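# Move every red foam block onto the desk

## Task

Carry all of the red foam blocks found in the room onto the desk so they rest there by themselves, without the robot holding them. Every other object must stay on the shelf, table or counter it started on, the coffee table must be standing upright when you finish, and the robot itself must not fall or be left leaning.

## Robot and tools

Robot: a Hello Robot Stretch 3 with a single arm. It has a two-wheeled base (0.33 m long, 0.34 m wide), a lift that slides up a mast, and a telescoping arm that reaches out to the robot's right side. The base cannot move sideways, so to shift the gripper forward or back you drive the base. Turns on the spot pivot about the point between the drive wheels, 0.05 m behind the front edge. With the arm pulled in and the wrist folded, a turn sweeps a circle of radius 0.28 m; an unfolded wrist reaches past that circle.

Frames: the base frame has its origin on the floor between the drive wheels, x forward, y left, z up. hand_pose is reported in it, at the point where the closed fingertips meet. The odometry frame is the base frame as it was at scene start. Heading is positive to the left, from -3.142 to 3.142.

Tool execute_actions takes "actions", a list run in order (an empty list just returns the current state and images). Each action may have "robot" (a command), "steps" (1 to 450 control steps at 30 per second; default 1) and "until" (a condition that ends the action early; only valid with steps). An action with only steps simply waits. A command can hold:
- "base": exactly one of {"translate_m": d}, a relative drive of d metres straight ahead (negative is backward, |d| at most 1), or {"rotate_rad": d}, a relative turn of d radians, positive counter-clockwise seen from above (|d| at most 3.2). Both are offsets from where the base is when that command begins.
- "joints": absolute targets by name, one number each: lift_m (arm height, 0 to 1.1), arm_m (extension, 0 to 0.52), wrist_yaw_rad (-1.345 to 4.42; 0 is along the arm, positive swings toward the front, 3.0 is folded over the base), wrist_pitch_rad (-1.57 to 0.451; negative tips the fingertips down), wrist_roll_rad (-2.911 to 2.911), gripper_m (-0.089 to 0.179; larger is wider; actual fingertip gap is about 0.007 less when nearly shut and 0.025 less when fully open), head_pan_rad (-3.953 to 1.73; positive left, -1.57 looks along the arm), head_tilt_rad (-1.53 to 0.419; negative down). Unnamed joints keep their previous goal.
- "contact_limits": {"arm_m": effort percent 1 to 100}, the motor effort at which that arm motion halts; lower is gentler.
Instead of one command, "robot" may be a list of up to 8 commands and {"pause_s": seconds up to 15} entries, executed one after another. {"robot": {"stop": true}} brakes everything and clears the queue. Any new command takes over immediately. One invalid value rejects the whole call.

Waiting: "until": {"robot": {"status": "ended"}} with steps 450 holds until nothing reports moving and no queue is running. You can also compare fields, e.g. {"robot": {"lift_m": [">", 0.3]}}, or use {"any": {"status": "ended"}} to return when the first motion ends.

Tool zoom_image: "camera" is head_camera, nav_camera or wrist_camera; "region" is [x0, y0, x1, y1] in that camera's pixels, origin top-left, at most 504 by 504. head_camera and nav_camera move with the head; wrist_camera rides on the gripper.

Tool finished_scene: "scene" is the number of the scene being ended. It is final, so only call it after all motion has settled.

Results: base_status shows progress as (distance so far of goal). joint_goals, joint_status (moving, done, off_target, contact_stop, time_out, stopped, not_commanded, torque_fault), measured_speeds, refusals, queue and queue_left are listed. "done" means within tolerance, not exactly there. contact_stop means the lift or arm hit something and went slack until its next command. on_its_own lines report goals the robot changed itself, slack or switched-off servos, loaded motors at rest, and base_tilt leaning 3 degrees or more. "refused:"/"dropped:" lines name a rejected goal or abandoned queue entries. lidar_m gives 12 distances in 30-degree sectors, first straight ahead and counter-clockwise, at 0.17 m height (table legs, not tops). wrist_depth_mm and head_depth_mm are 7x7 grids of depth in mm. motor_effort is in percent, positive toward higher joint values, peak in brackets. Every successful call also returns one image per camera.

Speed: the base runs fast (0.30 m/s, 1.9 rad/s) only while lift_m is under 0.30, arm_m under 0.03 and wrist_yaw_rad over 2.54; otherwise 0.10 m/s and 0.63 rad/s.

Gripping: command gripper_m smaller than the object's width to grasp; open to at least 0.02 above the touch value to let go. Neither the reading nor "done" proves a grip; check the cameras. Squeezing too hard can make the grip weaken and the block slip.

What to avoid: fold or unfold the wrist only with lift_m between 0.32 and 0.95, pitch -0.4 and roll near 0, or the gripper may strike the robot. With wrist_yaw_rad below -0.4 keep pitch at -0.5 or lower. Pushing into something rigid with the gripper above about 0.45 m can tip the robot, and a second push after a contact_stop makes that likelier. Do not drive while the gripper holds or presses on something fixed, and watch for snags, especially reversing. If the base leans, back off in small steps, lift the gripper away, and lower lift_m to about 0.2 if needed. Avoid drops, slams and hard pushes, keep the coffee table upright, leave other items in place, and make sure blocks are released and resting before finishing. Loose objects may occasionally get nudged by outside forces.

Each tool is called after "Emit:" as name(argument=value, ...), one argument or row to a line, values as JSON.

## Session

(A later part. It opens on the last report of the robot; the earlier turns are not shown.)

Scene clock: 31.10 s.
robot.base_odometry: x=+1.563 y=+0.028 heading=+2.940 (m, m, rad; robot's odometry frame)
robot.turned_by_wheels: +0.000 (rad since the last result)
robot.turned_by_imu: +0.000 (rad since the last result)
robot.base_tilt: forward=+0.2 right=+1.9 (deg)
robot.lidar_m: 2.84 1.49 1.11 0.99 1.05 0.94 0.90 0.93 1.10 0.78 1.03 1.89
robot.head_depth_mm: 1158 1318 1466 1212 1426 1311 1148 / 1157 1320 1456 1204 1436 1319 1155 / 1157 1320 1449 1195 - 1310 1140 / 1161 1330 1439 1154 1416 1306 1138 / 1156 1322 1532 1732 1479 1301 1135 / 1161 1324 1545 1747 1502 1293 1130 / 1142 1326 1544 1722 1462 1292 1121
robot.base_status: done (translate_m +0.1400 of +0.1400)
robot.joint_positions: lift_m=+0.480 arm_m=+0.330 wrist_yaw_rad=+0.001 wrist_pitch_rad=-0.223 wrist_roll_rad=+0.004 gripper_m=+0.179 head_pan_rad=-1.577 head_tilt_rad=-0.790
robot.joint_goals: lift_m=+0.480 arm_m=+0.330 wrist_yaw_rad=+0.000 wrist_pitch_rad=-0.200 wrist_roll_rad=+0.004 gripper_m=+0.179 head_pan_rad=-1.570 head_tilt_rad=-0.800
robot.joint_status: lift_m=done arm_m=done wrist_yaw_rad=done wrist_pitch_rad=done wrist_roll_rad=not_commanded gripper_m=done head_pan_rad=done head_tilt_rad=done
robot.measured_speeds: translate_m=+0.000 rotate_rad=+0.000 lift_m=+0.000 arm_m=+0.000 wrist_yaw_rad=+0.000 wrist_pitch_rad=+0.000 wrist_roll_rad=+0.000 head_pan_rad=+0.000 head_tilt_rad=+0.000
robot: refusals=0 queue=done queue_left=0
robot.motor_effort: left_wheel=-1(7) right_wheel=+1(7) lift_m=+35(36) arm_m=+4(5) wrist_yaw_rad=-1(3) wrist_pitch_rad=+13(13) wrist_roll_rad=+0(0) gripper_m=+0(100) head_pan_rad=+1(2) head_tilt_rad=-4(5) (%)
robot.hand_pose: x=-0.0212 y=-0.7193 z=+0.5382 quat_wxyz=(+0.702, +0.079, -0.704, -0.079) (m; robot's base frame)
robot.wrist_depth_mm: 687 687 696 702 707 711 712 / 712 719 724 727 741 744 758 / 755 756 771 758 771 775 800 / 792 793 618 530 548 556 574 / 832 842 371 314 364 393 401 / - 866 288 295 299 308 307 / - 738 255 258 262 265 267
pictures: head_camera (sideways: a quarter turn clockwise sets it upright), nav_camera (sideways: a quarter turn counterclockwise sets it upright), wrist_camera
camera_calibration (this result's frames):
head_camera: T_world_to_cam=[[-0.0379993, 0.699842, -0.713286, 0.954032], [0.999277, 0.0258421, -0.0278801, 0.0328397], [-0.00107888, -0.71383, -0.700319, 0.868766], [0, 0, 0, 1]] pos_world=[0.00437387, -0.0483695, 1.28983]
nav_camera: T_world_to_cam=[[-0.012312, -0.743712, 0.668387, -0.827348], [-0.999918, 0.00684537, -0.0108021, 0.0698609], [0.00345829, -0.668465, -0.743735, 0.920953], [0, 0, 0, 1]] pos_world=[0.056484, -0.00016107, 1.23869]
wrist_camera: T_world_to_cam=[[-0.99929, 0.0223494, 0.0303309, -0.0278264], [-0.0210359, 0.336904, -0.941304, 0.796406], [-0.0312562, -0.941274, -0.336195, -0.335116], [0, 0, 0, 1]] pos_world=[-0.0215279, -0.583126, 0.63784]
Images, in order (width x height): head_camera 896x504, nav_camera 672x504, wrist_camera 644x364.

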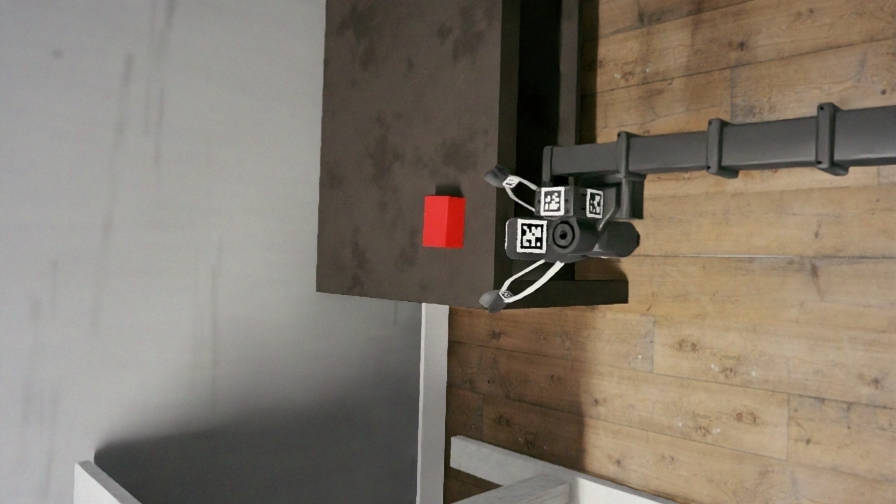

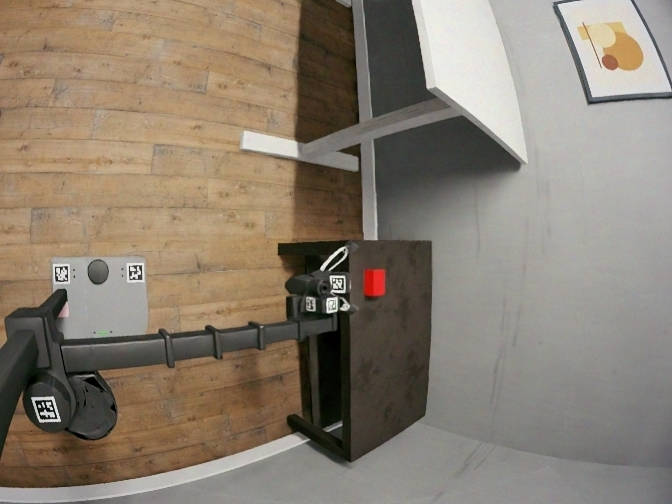

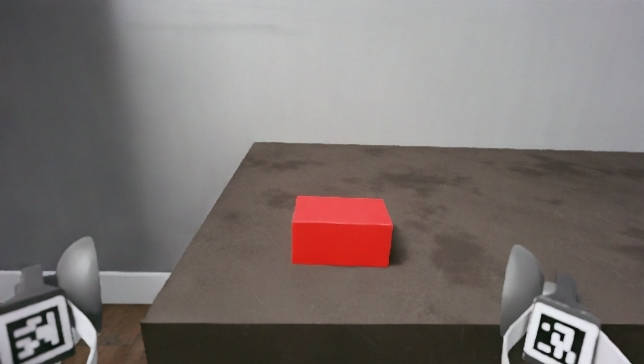

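Emit:
execute_actions(
  actions=[
    {"robot":[{"base":{"translate_m":-0.027},"joints":{"lift_m":0.445}},{"joints":{"arm_m":0.515,"lift_m":0.435}}],"steps":450,"until":{"robot":{"status":"ended"}}},
  ],
)

Scene clock: 34.90 s.
robot.base_odometry: x=+1.589 y=+0.023 heading=+2.940 (m, m, rad; robot's odometry frame)
robot.turned_by_wheels: +0.000 (rad since the last result)
robot.turned_by_imu: +0.000 (rad since the last result)
robot.base_tilt: forward=+0.1 right=+1.8 (deg)
robot.lidar_m: 2.86 1.44 1.11 0.99 1.04 0.91 0.87 0.90 1.08 0.79 1.04 1.89
robot.head_depth_mm: 1160 1317 1460 1205 1432 1318 1142 / 1161 1325 1450 1202 1429 1308 1143 / 1159 1326 1444 1236 1420 1306 1137 / 1160 1317 1439 1220 1446 1301 1137 / 1162 1322 1507 1679 1443 1302 1135 / 1160 1320 1547 1737 1509 1291 1130 / 1142 1325 1538 1700 1469 1283 1127
robot.base_status: done (translate_m -0.0270 of -0.0270)
robot.joint_positions: lift_m=+0.435 arm_m=+0.515 wrist_yaw_rad=+0.001 wrist_pitch_rad=-0.222 wrist_roll_rad=+0.004 gripper_m=+0.179 head_pan_rad=-1.577 head_tilt_rad=-0.790
robot.joint_goals: lift_m=+0.435 arm_m=+0.515 wrist_yaw_rad=+0.000 wrist_pitch_rad=-0.200 wrist_roll_rad=+0.004 gripper_m=+0.179 head_pan_rad=-1.570 head_tilt_rad=-0.800
robot.joint_status: lift_m=done arm_m=done wrist_yaw_rad=done wrist_pitch_rad=done wrist_roll_rad=not_commanded gripper_m=done head_pan_rad=done head_tilt_rad=done
robot.measured_speeds: translate_m=+0.000 rotate_rad=+0.000 lift_m=+0.000 arm_m=+0.000 wrist_yaw_rad=+0.000 wrist_pitch_rad=+0.000 wrist_roll_rad=+0.000 head_pan_rad=+0.000 head_tilt_rad=+0.000
robot: refusals=0 queue=done queue_left=0
robot.motor_effort: left_wheel=-2(4) right_wheel=+1(3) lift_m=+17(35) arm_m=+4(5) wrist_yaw_rad=+0(1) wrist_pitch_rad=+13(13) wrist_roll_rad=+0(0) gripper_m=+0(1) head_pan_rad=+3(2) head_tilt_rad=-5(6) (%)
robot.hand_pose: x=-0.0212 y=-0.9043 z=+0.4941 quat_wxyz=(+0.702, +0.079, -0.704, -0.079) (m; robot's base frame)
robot.wrist_depth_mm: 525 530 533 536 539 548 556 / 551 553 562 564 574 574 574 / 572 580 583 589 588 601 609 / 612 615 394 404 412 426 439 / 642 291 282 285 292 299 306 / - 216 156 151 208 234 234 / - 177 122 123 130 185 196
pictures: head_camera (sideways: a quarter turn clockwise sets it upright), nav_camera (sideways: a quarter turn counterclockwise sets it upright), wrist_camera
camera_calibration (this result's frames):
head_camera: T_world_to_cam=[[-0.0379993, 0.699842, -0.713286, 0.954032], [0.999277, 0.0258421, -0.0278801, 0.0328397], [-0.00107888, -0.71383, -0.700319, 0.868766], [0, 0, 0, 1]] pos_world=[0.00437387, -0.0483695, 1.28983]
nav_camera: T_world_to_cam=[[-0.012312, -0.743712, 0.668387, -0.827348], [-0.999918, 0.00684537, -0.0108021, 0.0698609], [0.00345829, -0.668465, -0.743735, 0.920953], [0, 0, 0, 1]] pos_world=[0.056484, -0.00016107, 1.23869]
wrist_camera: T_world_to_cam=[[-0.999288, 0.0224354, 0.0303217, -0.0222906], [-0.0210105, 0.33654, -0.941435, 0.81701], [-0.031326, -0.941402, -0.335829, -0.524392], [0, 0, 0, 1]] pos_world=[-0.021536, -0.76812, 0.593731]
Images, in order (width x height): head_camera 896x504, nav_camera 672x504, wrist_camera 644x364.

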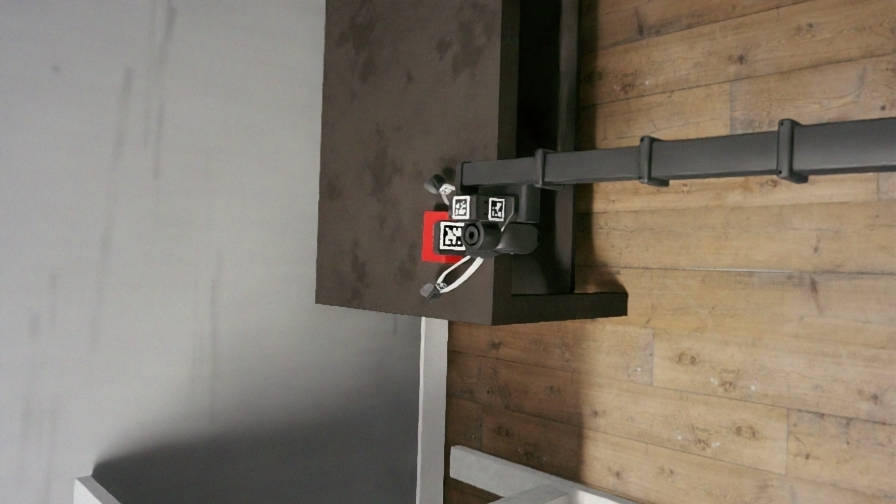

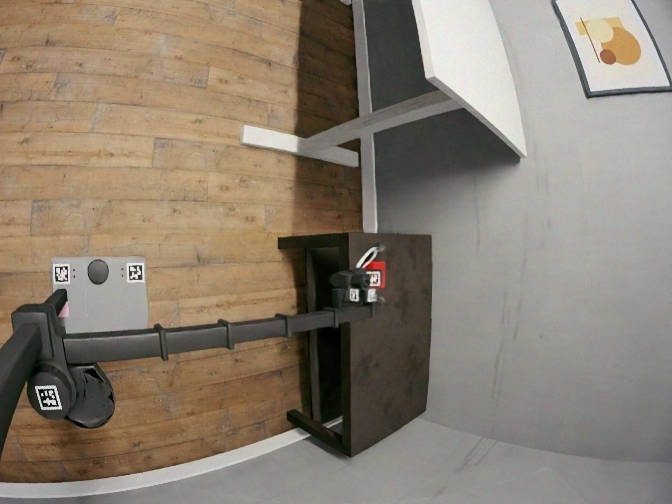

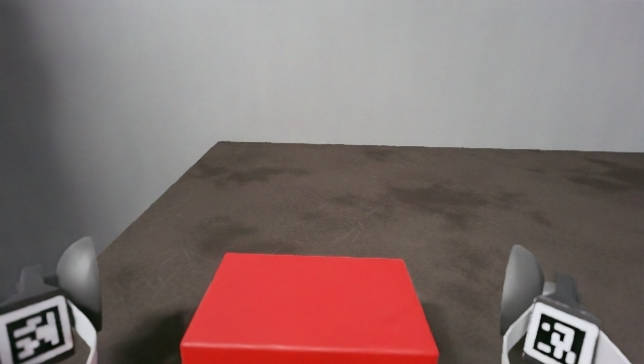

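Emit:
execute_actions(
  actions=[
    {"robot":[{"joints":{"arm_m":0.505,"lift_m":0.42}},{"joints":{"gripper_m":0.05}},{"joints":{"lift_m":1.02,"arm_m":0.42,"head_tilt_rad":-0.5}}],"steps":450,"until":{"robot":{"lift_m":[">",0.6]}}},
  ],
)

Emit:
execute_actions(
  actions=[
    {"steps":450,"until":{"robot":{"lift_m":[">",0.9]}}},
    {"robot":{"base":{"translate_m":0.6}},"steps":450,"until":{"robot":{"status":"ended"}}},
  ],
)

Scene clock: 39.30 s.
robot.base_odometry: x=+1.589 y=+0.023 heading=+2.940 (m, m, rad; robot's odometry frame)
robot.turned_by_wheels: +0.000 (rad since the last result)
robot.turned_by_imu: +0.000 (rad since the last result)
robot.base_tilt: forward=+0.1 right=+1.8 (deg)
robot.lidar_m: 2.86 1.44 1.12 0.99 1.04 0.91 0.87 0.90 1.08 0.78 1.04 1.89
robot.head_depth_mm: 1124 1229 1339 1477 1329 1153 1276 / 1131 1226 1344 1488 1327 1144 1276 / 1129 1232 1347 1485 1376 1316 1269 / 1131 1229 1346 1487 1361 1273 1265 / 1124 1229 1340 1484 1582 1132 1234 / 1128 1228 1341 1487 1655 1558 1282 / 1130 1229 1326 1481 1654 1554 1282
robot.base_status: done (translate_m -0.0270 of -0.0270)
robot.joint_positions: lift_m=+0.602 arm_m=+0.420 wrist_yaw_rad=+0.001 wrist_pitch_rad=-0.222 wrist_roll_rad=+0.004 gripper_m=+0.055 head_pan_rad=-1.577 head_tilt_rad=-0.508
robot.joint_goals: lift_m=+1.020 arm_m=+0.420 wrist_yaw_rad=+0.000 wrist_pitch_rad=-0.200 wrist_roll_rad=+0.004 gripper_m=+0.053 head_pan_rad=-1.570 head_tilt_rad=-0.500
robot.joint_status: lift_m=moving arm_m=moving wrist_yaw_rad=done wrist_pitch_rad=done wrist_roll_rad=not_commanded gripper_m=done head_pan_rad=done head_tilt_rad=done
robot.measured_speeds: translate_m=+0.000 rotate_rad=+0.000 lift_m=+0.110 arm_m=+0.000 wrist_yaw_rad=+0.000 wrist_pitch_rad=+0.000 wrist_roll_rad=+0.000 head_pan_rad=+0.000 head_tilt_rad=+0.000
robot: refusals=0 queue=running queue_left=0
robot.motor_effort: left_wheel=-2(1) right_wheel=+1(1) lift_m=+37(36) arm_m=-1(5) wrist_yaw_rad=-1(1) wrist_pitch_rad=+13(13) wrist_roll_rad=+0(0) gripper_m=-23(100) head_pan_rad=+2(3) head_tilt_rad=+4(27) (%)
robot.hand_pose: x=-0.0212 y=-0.8099 z=+0.6608 quat_wxyz=(+0.702, +0.079, -0.704, -0.079) (m; robot's base frame)
robot.wrist_depth_mm: 601 611 614 623 628 637 634 / 632 637 646 652 662 659 672 / 664 671 678 682 697 704 704 / 695 701 717 719 723 735 745 / 740 735 167 164 633 644 652 / 780 784 125 128 129 503 510 / 832 835 129 128 130 414 410
pictures: head_camera (sideways: a quarter turn clockwise sets it upright), nav_camera (sideways: a quarter turn counterclockwise sets it upright), wrist_camera
camera_calibration (this result's frames):
head_camera: T_world_to_cam=[[-0.0393568, 0.472909, -0.880232, 1.17168], [0.999223, 0.0168198, -0.0356406, 0.0429551], [-0.00204944, -0.880951, -0.473203, 0.573311], [0, 0, 0, 1]] pos_world=[0.00436679, -0.0497621, 1.30417]
nav_camera: T_world_to_cam=[[-0.0110171, -0.527557, 0.849448, -1.06336], [-0.999936, 0.00376985, -0.0106276, 0.0696378], [0.00240437, -0.849511, -0.527565, 0.639765], [0, 0, 0, 1]] pos_world=[0.05638, -0.0177567, 1.24153]
wrist_camera: T_world_to_cam=[[-0.999288, 0.0224627, 0.0303242, -0.0294517], [-0.021, 0.33665, -0.941396, 0.942242], [-0.0313549, -0.941362, -0.335939, -0.379387], [0, 0, 0, 1]] pos_world=[-0.0215394, -0.673685, 0.760465]
Images, in order (width x height): head_camera 896x504, nav_camera 672x504, wrist_camera 644x364.

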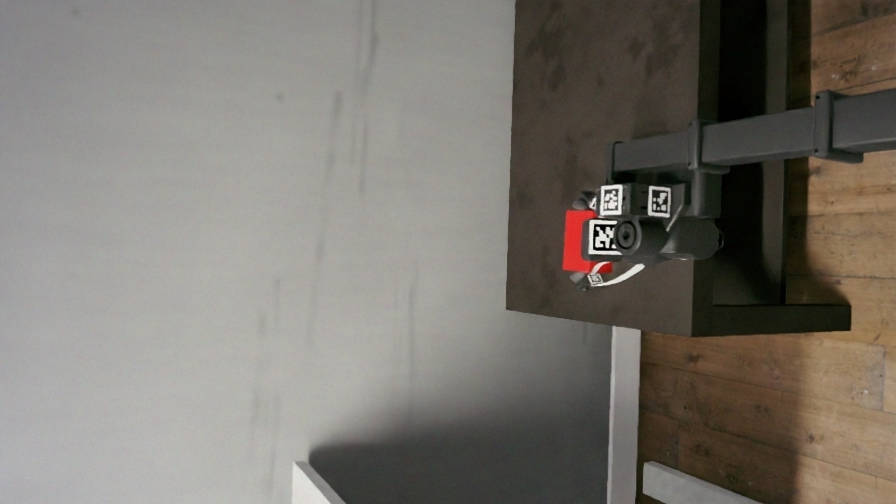

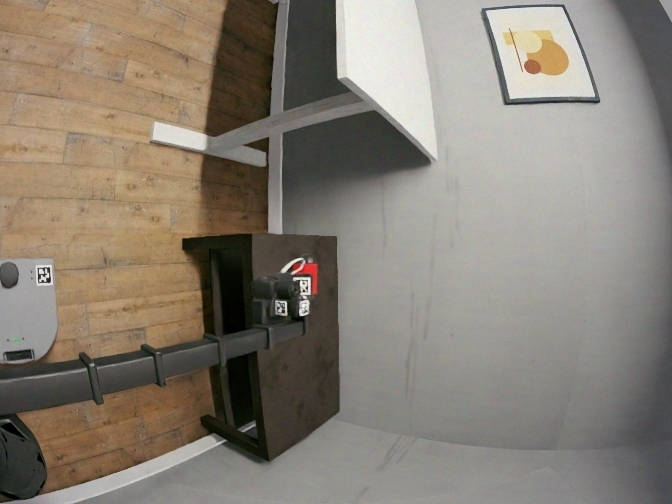

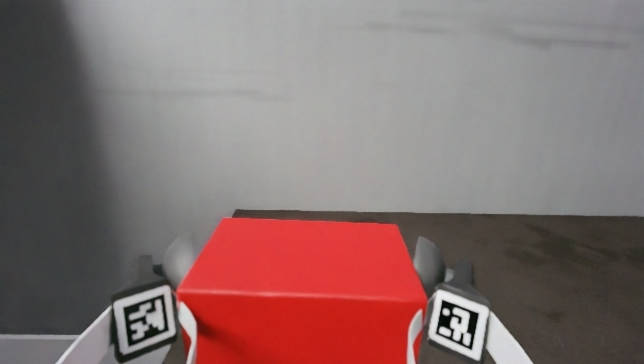

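Scene clock: 49.10 s.
robot.base_odometry: x=+1.001 y=+0.143 heading=+2.940 (m, m, rad; robot's odometry frame)
robot.turned_by_wheels: +0.000 (rad since the last result)
robot.turned_by_imu: +0.000 (rad since the last result)
robot.base_tilt: forward=+0.1 right=+1.7 (deg)
robot.lidar_m: 2.26 1.64 1.07 1.02 1.26 1.43 1.47 1.51 0.91 0.88 1.39 1.48
robot.head_depth_mm: 1112 1198 - 1463 1515 1455 1250 / 1114 1178 1348 792 1651 1594 1309 / 1115 1182 - 745 1640 1579 1293 / 1116 1219 1044 738 1106 1479 1269 / 1099 1216 1152 732 1646 1574 1291 / 1100 1217 1136 729 1646 1557 1288 / 1101 1214 1124 723 1639 1548 1277
robot.base_status: done (translate_m +0.6000 of +0.6000)
robot.joint_positions: lift_m=+1.020 arm_m=+0.420 wrist_yaw_rad=+0.001 wrist_pitch_rad=-0.222 wrist_roll_rad=+0.004 gripper_m=+0.055 head_pan_rad=-1.577 head_tilt_rad=-0.508
robot.joint_goals: lift_m=+1.020 arm_m=+0.420 wrist_yaw_rad=+0.000 wrist_pitch_rad=-0.200 wrist_roll_rad=+0.004 gripper_m=+0.053 head_pan_rad=-1.570 head_tilt_rad=-0.500
robot.joint_status: lift_m=done arm_m=done wrist_yaw_rad=done wrist_pitch_rad=done wrist_roll_rad=not_commanded gripper_m=done head_pan_rad=done head_tilt_rad=done
robot.measured_speeds: translate_m=+0.000 rotate_rad=+0.000 lift_m=+0.000 arm_m=+0.000 wrist_yaw_rad=+0.000 wrist_pitch_rad=+0.000 wrist_roll_rad=+0.000 head_pan_rad=+0.000 head_tilt_rad=+0.000
robot: refusals=0 queue=done queue_left=0
robot.motor_effort: left_wheel=-1(1) right_wheel=+1(6) lift_m=+35(35) arm_m=-3(2) wrist_yaw_rad=+0(1) wrist_pitch_rad=+13(13) wrist_roll_rad=+0(0) gripper_m=-23(24) head_pan_rad=+2(2) head_tilt_rad=+5(4) (%)
robot.hand_pose: x=-0.0212 y=-0.8099 z=+1.0782 quat_wxyz=(+0.702, +0.079, -0.704, -0.079) (m; robot's base frame)
robot.wrist_depth_mm: 601 595 605 611 617 618 621 / 625 630 636 646 643 647 654 / 657 661 670 669 665 683 693 / 590 610 622 638 710 725 740 / 434 441 166 164 507 768 764 / 340 358 126 128 129 806 831 / 285 271 129 129 130 857 879
pictures: head_camera (sideways: a quarter turn clockwise sets it upright), nav_camera (sideways: a quarter turn counterclockwise sets it upright), wrist_camera
camera_calibration (this result's frames):
head_camera: T_world_to_cam=[[-0.039357, 0.472909, -0.880232, 1.17168], [0.999223, 0.0168201, -0.0356406, 0.0429551], [-0.00204913, -0.880951, -0.473203, 0.573311], [0, 0, 0, 1]] pos_world=[0.0043668, -0.0497621, 1.30417]
nav_camera: T_world_to_cam=[[-0.0110169, -0.527557, 0.849448, -1.06336], [-0.999936, 0.0037695, -0.0106276, 0.0696378], [0.00240467, -0.849511, -0.527565, 0.639765], [0, 0, 0, 1]] pos_world=[0.05638, -0.0177567, 1.24153]
wrist_camera: T_world_to_cam=[[-0.999288, 0.022463, 0.0303246, -0.0421088], [-0.0210002, 0.33665, -0.941396, 1.33517], [-0.0313553, -0.941362, -0.335939, -0.239172], [0, 0, 0, 1]] pos_world=[-0.0215394, -0.673685, 1.17785]
Images, in order (width x height): head_camera 896x504, nav_camera 672x504, wrist_camera 644x364.

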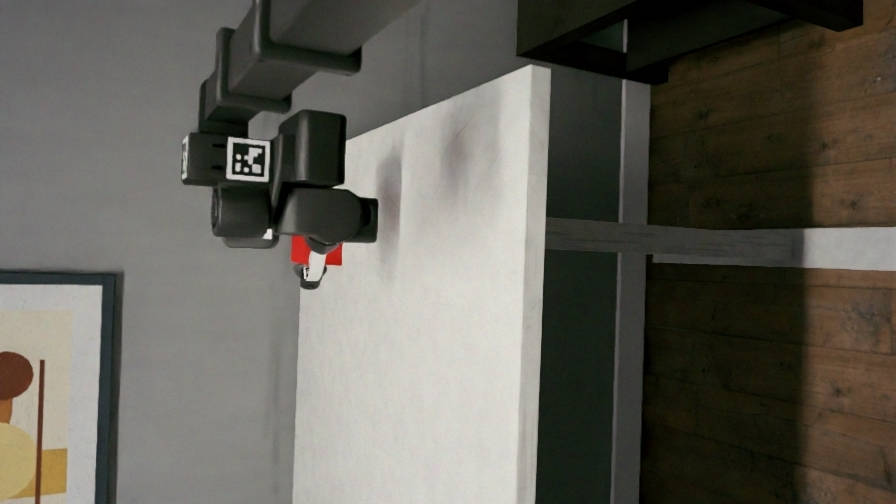

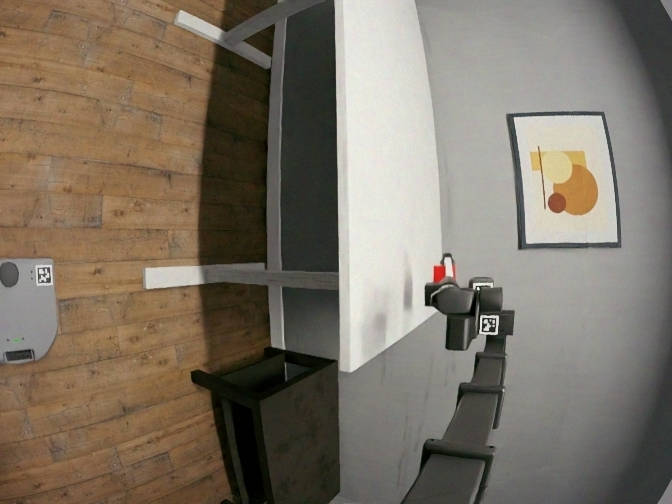

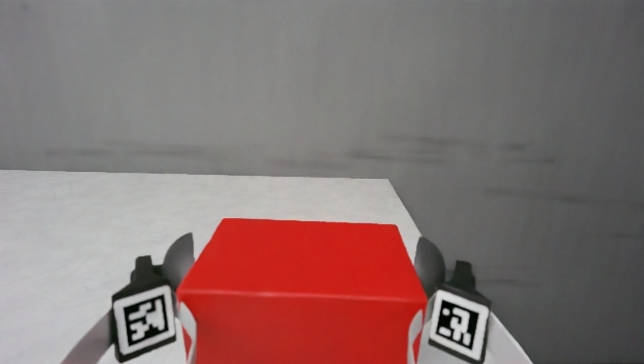

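Emit:
execute_actions(
  actions=[
    {"robot":{"base":{"translate_m":0.1},"joints":{"lift_m":0.935,"arm_m":0.36}},"steps":450,"until":{"robot":{"status":"ended"}}},
  ],
)

Scene clock: 51.33 s.
robot.base_odometry: x=+0.903 y=+0.163 heading=+2.940 (m, m, rad; robot's odometry frame)
robot.turned_by_wheels: +0.000 (rad since the last result)
robot.turned_by_imu: +0.000 (rad since the last result)
robot.base_tilt: forward=+0.2 right=+1.9 (deg)
robot.lidar_m: 2.17 1.56 1.06 1.03 1.29 1.43 1.57 1.62 0.97 0.89 1.39 1.40
robot.head_depth_mm: 1118 1216 1326 - 1667 1595 1310 / 1110 1208 1298 682 1632 1589 1299 / 1115 1216 1296 645 1104 1443 1282 / 1093 1213 1271 699 1644 1568 1291 / 1101 1212 1155 733 1645 1565 1295 / 1100 1213 1140 725 1651 1555 1289 / 1102 1210 1127 719 1644 1554 1277
robot.base_status: done (translate_m +0.1000 of +0.1000)
robot.joint_positions: lift_m=+0.935 arm_m=+0.360 wrist_yaw_rad=+0.001 wrist_pitch_rad=-0.222 wrist_roll_rad=+0.004 gripper_m=+0.055 head_pan_rad=-1.577 head_tilt_rad=-0.507
robot.joint_goals: lift_m=+0.935 arm_m=+0.360 wrist_yaw_rad=+0.000 wrist_pitch_rad=-0.200 wrist_roll_rad=+0.004 gripper_m=+0.053 head_pan_rad=-1.570 head_tilt_rad=-0.500
robot.joint_status: lift_m=done arm_m=done wrist_yaw_rad=done wrist_pitch_rad=done wrist_roll_rad=not_commanded gripper_m=done head_pan_rad=done head_tilt_rad=done
robot.measured_speeds: translate_m=+0.000 rotate_rad=+0.000 lift_m=+0.000 arm_m=+0.000 wrist_yaw_rad=+0.000 wrist_pitch_rad=+0.000 wrist_roll_rad=+0.000 head_pan_rad=+0.000 head_tilt_rad=+0.000
robot: refusals=0 queue=done queue_left=0
robot.motor_effort: left_wheel=-2(2) right_wheel=+1(5) lift_m=+18(35) arm_m=-3(3) wrist_yaw_rad=-1(1) wrist_pitch_rad=+13(13) wrist_roll_rad=+1(0) gripper_m=-24(24) head_pan_rad=+2(1) head_tilt_rad=+5(4) (%)
robot.hand_pose: x=-0.0212 y=-0.7499 z=+0.9941 quat_wxyz=(+0.702, +0.079, -0.704, -0.079) (m; robot's base frame)
robot.wrist_depth_mm: 641 645 660 658 667 665 671 / 670 677 687 689 696 706 709 / 601 617 651 682 724 749 747 / 376 382 394 404 416 462 792 / 272 278 167 165 292 300 818 / 214 225 126 127 129 230 233 / 181 171 129 128 130 191 188
pictures: head_camera (sideways: a quarter turn clockwise sets it upright), nav_camera (sideways: a quarter turn counterclockwise sets it upright), wrist_camera
camera_calibration (this result's frames):
head_camera: T_world_to_cam=[[-0.0393574, 0.47282, -0.88028, 1.17174], [0.999223, 0.0168164, -0.0356429, 0.0429581], [-0.00204951, -0.880999, -0.473114, 0.573195], [0, 0, 0, 1]] pos_world=[0.0043668, -0.0497619, 1.30418]
nav_camera: T_world_to_cam=[[-0.0110165, -0.527471, 0.849501, -1.06343], [-0.999936, 0.00376854, -0.0106274, 0.0696375], [0.00240425, -0.849565, -0.527479, 0.639654], [0, 0, 0, 1]] pos_world=[0.05638, -0.0177628, 1.24153]
wrist_camera: T_world_to_cam=[[-0.999288, 0.0224635, 0.030325, -0.040905], [-0.0209998, 0.336669, -0.941389, 1.23576], [-0.0313564, -0.941355, -0.335957, -0.210941], [0, 0, 0, 1]] pos_world=[-0.0215395, -0.613693, 1.0937]
Images, in order (width x height): head_camera 896x504, nav_camera 672x504, wrist_camera 644x364.

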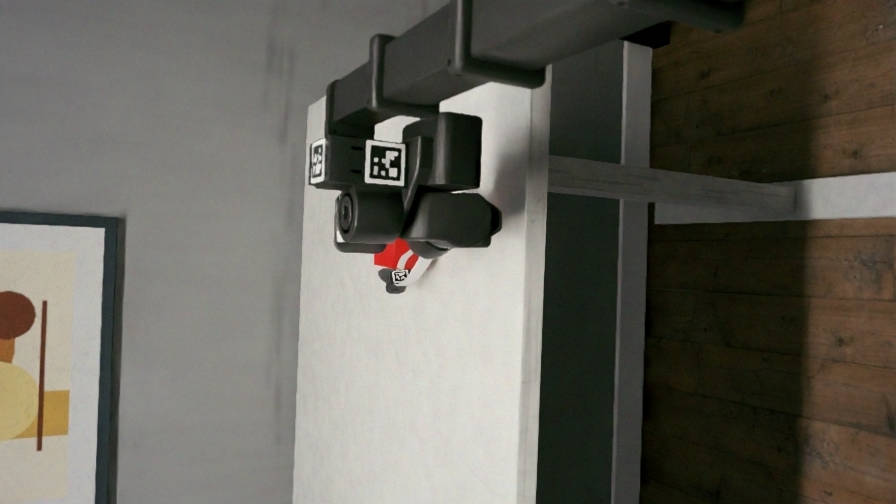

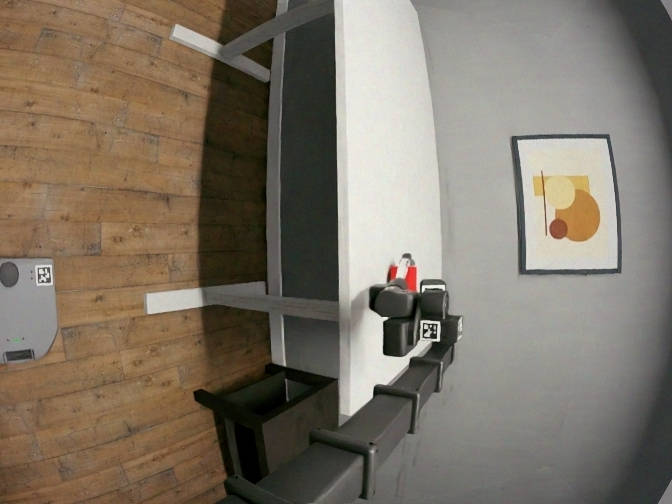

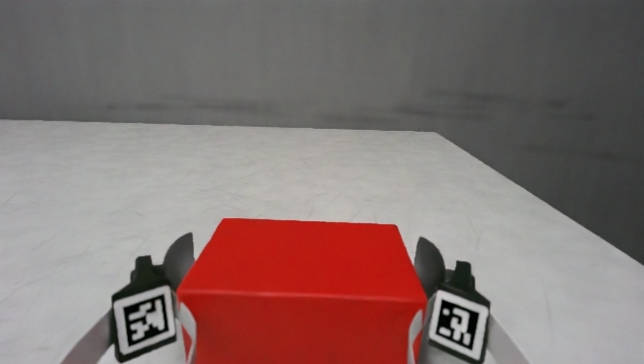

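Emit:
execute_actions(
  actions=[
    {"robot":[{"joints":{"lift_m":0.921}},{"joints":{"gripper_m":0.16}},{"joints":{"arm_m":0.0}},{"joints":{"wrist_pitch_rad":-0.4,"gripper_m":0.03,"lift_m":0.85}}],"steps":450,"until":{"robot":{"status":"ended"}}},
  ],
)

Emit:
execute_actions(
  actions=[
    {"robot":{"base":{"rotate_rad":0.38},"joints":{"wrist_yaw_rad":3.0,"lift_m":0.27,"head_pan_rad":0,"head_tilt_rad":-0.7}},"steps":450,"until":{"robot":{"base_status":"done"}}},
    {"robot":[{"base":{"translate_m":0.9}},{"base":{"translate_m":0.98}},{"base":{"rotate_rad":1.17}}],"steps":450,"until":{"robot":{"status":"ended"}}},
    {"steps":450,"until":{"robot":{"status":"ended"}}},
  ],
)

Scene clock: 59.43 s.
robot.base_odometry: x=+0.903 y=+0.163 heading=+2.940 (m, m, rad; robot's odometry frame)
robot.turned_by_wheels: +0.000 (rad since the last result)
robot.turned_by_imu: -0.001 (rad since the last result)
robot.base_tilt: forward=+0.2 right=+2.0 (deg)
robot.lidar_m: 2.17 1.57 1.06 1.03 1.29 1.43 1.57 1.62 0.97 0.89 1.39 1.40
robot.head_depth_mm: 1115 1216 1322 761 1632 1561 1344 / 1118 1211 1278 754 1648 1583 1341 / 1116 1219 1184 742 1102 1490 - / 1097 1209 1170 736 1647 1597 - / 1099 1216 1156 735 1643 1565 1295 / 1097 1217 1142 727 1632 1559 1287 / 1097 1213 1121 720 1645 1547 1277
robot.base_status: done (translate_m +0.1000 of +0.1000)
robot.joint_positions: lift_m=+0.850 arm_m=+0.002 wrist_yaw_rad=+0.001 wrist_pitch_rad=-0.417 wrist_roll_rad=+0.004 gripper_m=+0.030 head_pan_rad=-1.577 head_tilt_rad=-0.507
robot.joint_goals: lift_m=+0.850 arm_m=+0.000 wrist_yaw_rad=+0.000 wrist_pitch_rad=-0.400 wrist_roll_rad=+0.004 gripper_m=+0.030 head_pan_rad=-1.570 head_tilt_rad=-0.500
robot.joint_status: lift_m=done arm_m=done wrist_yaw_rad=done wrist_pitch_rad=done wrist_roll_rad=not_commanded gripper_m=done head_pan_rad=done head_tilt_rad=done
robot.measured_speeds: translate_m=+0.000 rotate_rad=+0.000 lift_m=+0.000 arm_m=+0.000 wrist_yaw_rad=+0.000 wrist_pitch_rad=+0.000 wrist_roll_rad=+0.000 head_pan_rad=+0.000 head_tilt_rad=+0.000
robot: refusals=0 queue=done queue_left=0
robot.motor_effort: left_wheel=-2(2) right_wheel=+1(1) lift_m=+17(18) arm_m=-3(4) wrist_yaw_rad=-1(1) wrist_pitch_rad=+10(14) wrist_roll_rad=+0(0) gripper_m=+0(100) head_pan_rad=+2(2) head_tilt_rad=+3(4) (%)
robot.hand_pose: x=-0.0214 y=-0.3711 z=+0.8634 quat_wxyz=(+0.691, +0.146, -0.693, -0.147) (m; robot's base frame)
robot.wrist_depth_mm: 267 272 273 276 285 312 981 / - - - - - - - / - - - - - - - / - - - - - - - / - - - - - - 838 / - - - - - - 759 / - - - - - - -
pictures: head_camera (sideways: a quarter turn clockwise sets it upright), nav_camera (sideways: a quarter turn counterclockwise sets it upright), wrist_camera
camera_calibration (this result's frames):
head_camera: T_world_to_cam=[[-0.0393596, 0.472638, -0.880377, 1.17187], [0.999223, 0.0168113, -0.0356476, 0.0429642], [-0.00204809, -0.881096, -0.472933, 0.572959], [0, 0, 0, 1]] pos_world=[0.00436692, -0.0497614, 1.30419]
nav_camera: T_world_to_cam=[[-0.0110142, -0.527296, 0.84961, -1.06357], [-0.999936, 0.00376409, -0.0106269, 0.0696369], [0.00240554, -0.849673, -0.527304, 0.639426], [0, 0, 0, 1]] pos_world=[0.0563799, -0.0177751, 1.24153]
wrist_camera: T_world_to_cam=[[-0.999275, 0.0165387, 0.034294, -0.0511797], [-0.020995, 0.512045, -0.858702, 0.978875], [-0.0317619, -0.8588, -0.511326, 0.283753], [0, 0, 0, 1]] pos_world=[-0.0215785, -0.256694, 0.987407]
Images, in order (width x height): head_camera 896x504, nav_camera 672x504, wrist_camera 644x364.

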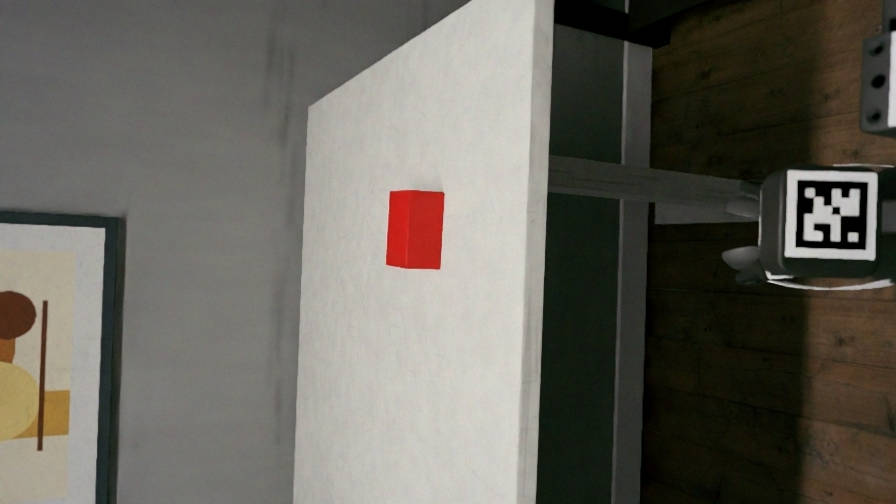

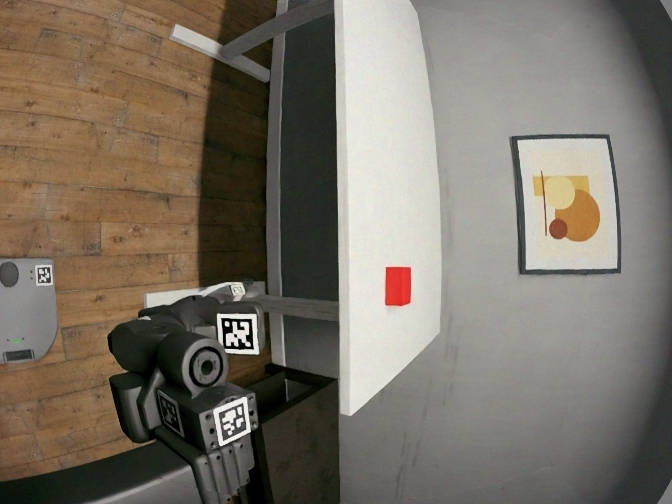

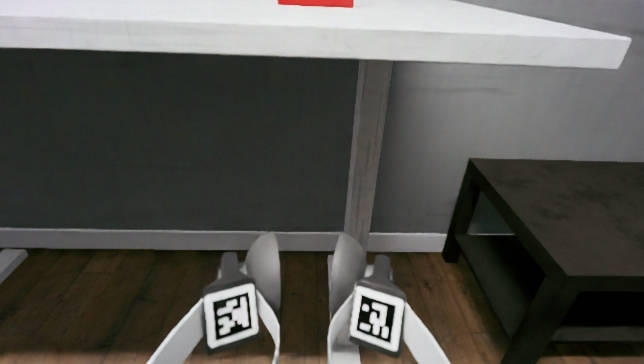

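Scene clock: 75.27 s.
robot.base_odometry: x=-0.947 y=-0.170 heading=-1.794 (m, m, rad; robot's odometry frame)
robot.turned_by_wheels: +1.550 (rad since the last result)
robot.turned_by_imu: +1.576 (rad since the last result)
robot.base_tilt: forward=+0.1 right=+1.7 (deg)
robot.lidar_m: 1.42 0.78 0.63 1.21 2.45 1.70 1.99 0.63 0.45 0.43 0.44 0.59
robot.head_depth_mm: 1138 1201 1187 1172 1158 1146 1105 / 1493 1510 1551 1671 1565 1358 1183 / 1513 1719 1691 1855 1654 1374 1187 / 1521 1426 1511 1747 1647 1365 1177 / 1508 1418 1502 1749 1636 1363 1174 / 1511 1687 1640 1906 1631 1362 1174 / 1392 1452 1607 1875 1623 1356 1163
robot.base_status: done (rotate_rad +1.1699 of +1.1700)
robot.joint_positions: lift_m=+0.270 arm_m=+0.002 wrist_yaw_rad=+2.999 wrist_pitch_rad=-0.418 wrist_roll_rad=+0.004 gripper_m=+0.030 head_pan_rad=-0.007 head_tilt_rad=-0.693
robot.joint_goals: lift_m=+0.270 arm_m=+0.000 wrist_yaw_rad=+3.000 wrist_pitch_rad=-0.400 wrist_roll_rad=+0.004 gripper_m=+0.030 head_pan_rad=+0.000 head_tilt_rad=-0.700
robot.joint_status: lift_m=done arm_m=done wrist_yaw_rad=done wrist_pitch_rad=done wrist_roll_rad=not_commanded gripper_m=done head_pan_rad=done head_tilt_rad=done
robot.measured_speeds: translate_m=+0.000 rotate_rad=+0.000 lift_m=+0.000 arm_m=+0.000 wrist_yaw_rad=+0.000 wrist_pitch_rad=+0.000 wrist_roll_rad=+0.000 head_pan_rad=+0.000 head_tilt_rad=+0.000
robot: refusals=0 queue=done queue_left=0
robot.motor_effort: left_wheel=-3(7) right_wheel=+1(8) lift_m=+18(20) arm_m=-2(2) wrist_yaw_rad=+2(2) wrist_pitch_rad=+10(10) wrist_roll_rad=+0(0) gripper_m=+0(1) head_pan_rad=+2(31) head_tilt_rad=-3(23) (%)
robot.hand_pose: x=+0.0107 y=+0.0757 z=+0.2832 quat_wxyz=(+0.196, +0.701, +0.097, +0.678) (m; robot's base frame)
robot.wrist_depth_mm: - - - - 903 579 614 / - - - - 965 625 667 / 928 - - - 838 676 729 / 715 - 758 771 732 736 777 / 592 578 631 623 627 632 648 / 494 501 - 523 525 529 528 / 442 - - - 451 453 457
pictures: head_camera (sideways: a quarter turn clockwise sets it upright), nav_camera (sideways: a quarter turn counterclockwise sets it upright), wrist_camera
camera_calibration (this result's frames):
head_camera: T_world_to_cam=[[-0.626779, -0.037806, -0.778279, 1.04233], [-0.0219639, 0.999283, -0.0308531, 0.0429436], [0.778887, -0.00224405, -0.62716, 0.768848], [0, 0, 0, 1]] pos_world=[0.0554093, -0.00178107, 1.29474]
nav_camera: T_world_to_cam=[[0.674777, -0.0125781, 0.737915, -0.922146], [-0.00678504, -0.999918, -0.0108396, 0.063853], [0.737991, 0.00230755, -0.674807, 0.826826], [0, 0, 0, 1]] pos_world=[0.012486, 0.050341, 1.2391]
wrist_camera: T_world_to_cam=[[0.986654, -0.159176, 0.0343089, -0.0145651], [-0.0525072, -0.510465, -0.858294, 0.330192], [0.154133, 0.845038, -0.51201, 0.241038], [0, 0, 0, 1]] pos_world=[-0.00544368, -0.0374528, 0.407315]
Images, in order (width x height): head_camera 896x504, nav_camera 672x504, wrist_camera 644x364.

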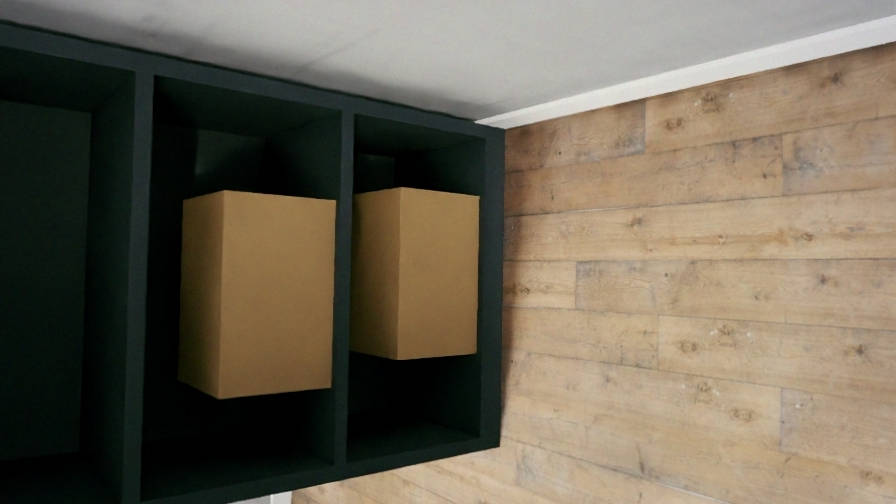

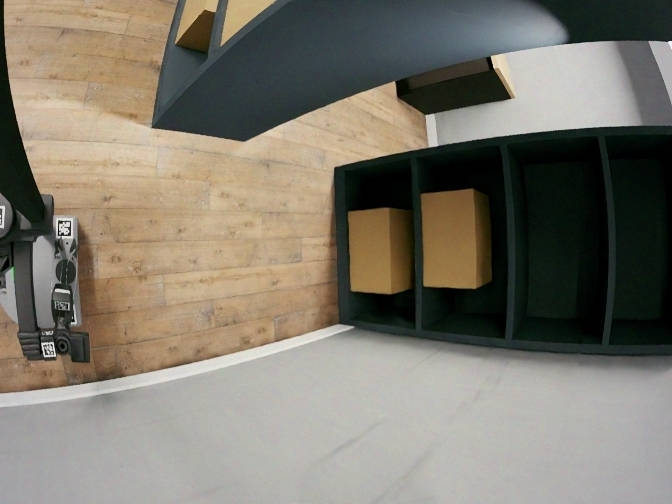

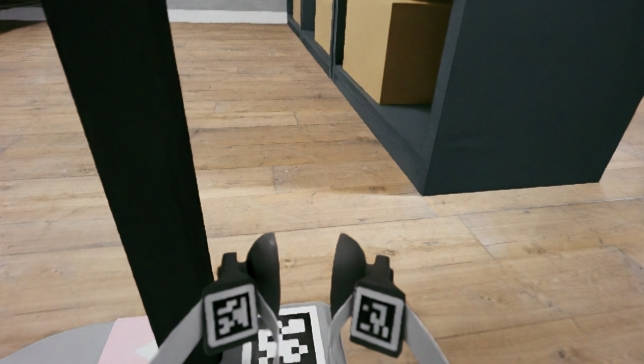

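Emit:
execute_actions(
  actions=[
    {"robot":[{"base":{"translate_m":1.0},"joints":{"head_pan_rad":-0.4,"head_tilt_rad":-0.5}},{"base":{"rotate_rad":1.5}},{"base":{"translate_m":0.6}}],"steps":450,"until":{"robot":{"status":"ended"}}},
  ],
)

Scene clock: 86.50 s.
robot.base_odometry: x=-0.593 y=-1.319 heading=-0.294 (m, m, rad; robot's odometry frame)
robot.turned_by_wheels: +1.500 (rad since the last result)
robot.turned_by_imu: +1.522 (rad since the last result)
robot.base_tilt: forward=+0.1 right=+1.8 (deg)
robot.lidar_m: 1.81 0.44 0.29 0.27 1.59 1.07 0.99 0.57 0.49 0.34 1.29 1.40
robot.head_depth_mm: 1981 2073 1494 1481 1548 1589 1314 / 2253 2346 1644 1713 1836 1588 1303 / 2600 2645 1879 2056 2020 1586 1309 / 2605 2744 2302 2484 1996 1569 1297 / 2495 2698 2912 2689 1991 1564 1294 / 2386 2585 2836 2682 1985 1556 1283 / 2264 2466 2647 2641 1969 1548 1283
robot.base_status: done (translate_m +0.6000 of +0.6000)
robot.joint_positions: lift_m=+0.270 arm_m=+0.002 wrist_yaw_rad=+2.999 wrist_pitch_rad=-0.418 wrist_roll_rad=+0.004 gripper_m=+0.030 head_pan_rad=-0.393 head_tilt_rad=-0.506
robot.joint_goals: lift_m=+0.270 arm_m=+0.000 wrist_yaw_rad=+3.000 wrist_pitch_rad=-0.400 wrist_roll_rad=+0.004 gripper_m=+0.030 head_pan_rad=-0.400 head_tilt_rad=-0.500
robot.joint_status: lift_m=done arm_m=done wrist_yaw_rad=done wrist_pitch_rad=done wrist_roll_rad=not_commanded gripper_m=done head_pan_rad=done head_tilt_rad=done
robot.measured_speeds: translate_m=+0.000 rotate_rad=+0.000 lift_m=+0.000 arm_m=+0.000 wrist_yaw_rad=+0.000 wrist_pitch_rad=+0.000 wrist_roll_rad=+0.000 head_pan_rad=+0.000 head_tilt_rad=+0.000
robot: refusals=0 queue=done queue_left=0
robot.motor_effort: left_wheel=-2(7) right_wheel=+0(8) lift_m=+18(18) arm_m=-3(2) wrist_yaw_rad=+1(1) wrist_pitch_rad=+10(10) wrist_roll_rad=+0(0) gripper_m=-1(0) head_pan_rad=-4(23) head_tilt_rad=+3(23) (%)
robot.hand_pose: x=+0.0107 y=+0.0757 z=+0.2832 quat_wxyz=(+0.196, +0.701, +0.097, +0.678) (m; robot's base frame)
robot.wrist_depth_mm: - - 275 292 315 336 363 / - - 299 317 339 367 398 / 954 - 324 343 367 402 444 / 730 - 352 374 406 448 496 / 585 585 385 408 455 503 563 / 495 500 - 443 503 525 539 / 442 - - - 450 453 455
pictures: head_camera (sideways: a quarter turn clockwise sets it upright), nav_camera (sideways: a quarter turn counterclockwise sets it upright), wrist_camera
camera_calibration (this result's frames):
head_camera: T_world_to_cam=[[-0.451819, 0.141713, -0.880782, 1.17491], [0.361726, 0.931602, -0.035667, 0.0468784], [0.815484, -0.334717, -0.472177, 0.566988], [0, 0, 0, 1]] pos_world=[0.0515222, -0.0203919, 1.30423]
nav_camera: T_world_to_cam=[[0.483437, -0.209005, 0.850062, -1.06717], [-0.381011, -0.924509, -0.0106251, 0.0658591], [0.788111, -0.318746, -0.526575, 0.633685], [0, 0, 0, 1]] pos_world=[0.041591, 0.0398275, 1.24155]
wrist_camera: T_world_to_cam=[[0.986656, -0.159164, 0.0343088, -0.0145653], [-0.0525012, -0.510466, -0.858294, 0.330184], [0.154123, 0.845039, -0.512011, 0.241048], [0, 0, 0, 1]] pos_world=[-0.00544499, -0.0374656, 0.407314]
Images, in order (width x height): head_camera 896x504, nav_camera 672x504, wrist_camera 644x364.

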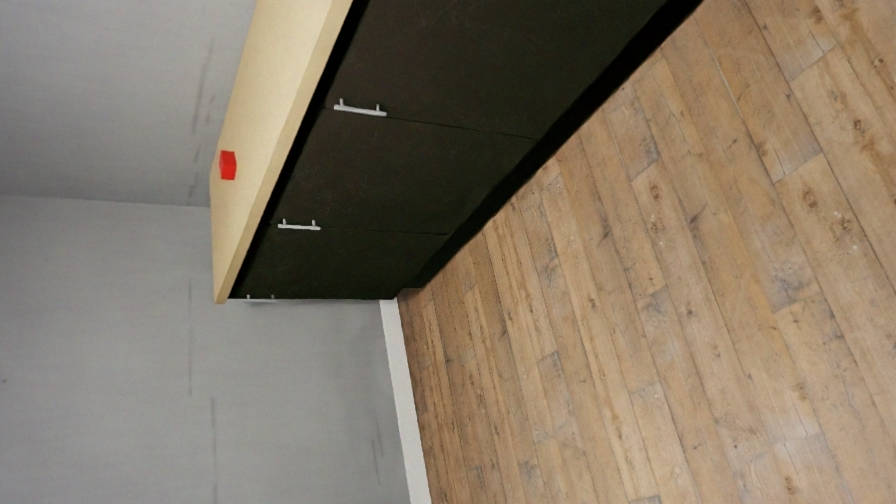

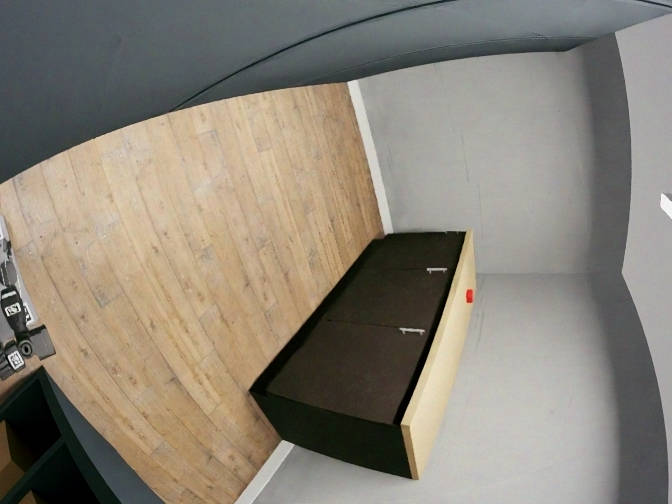

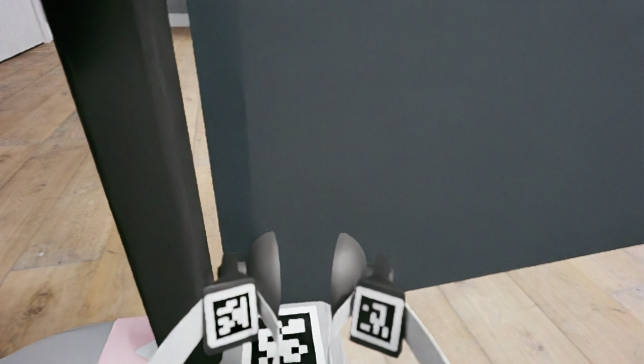

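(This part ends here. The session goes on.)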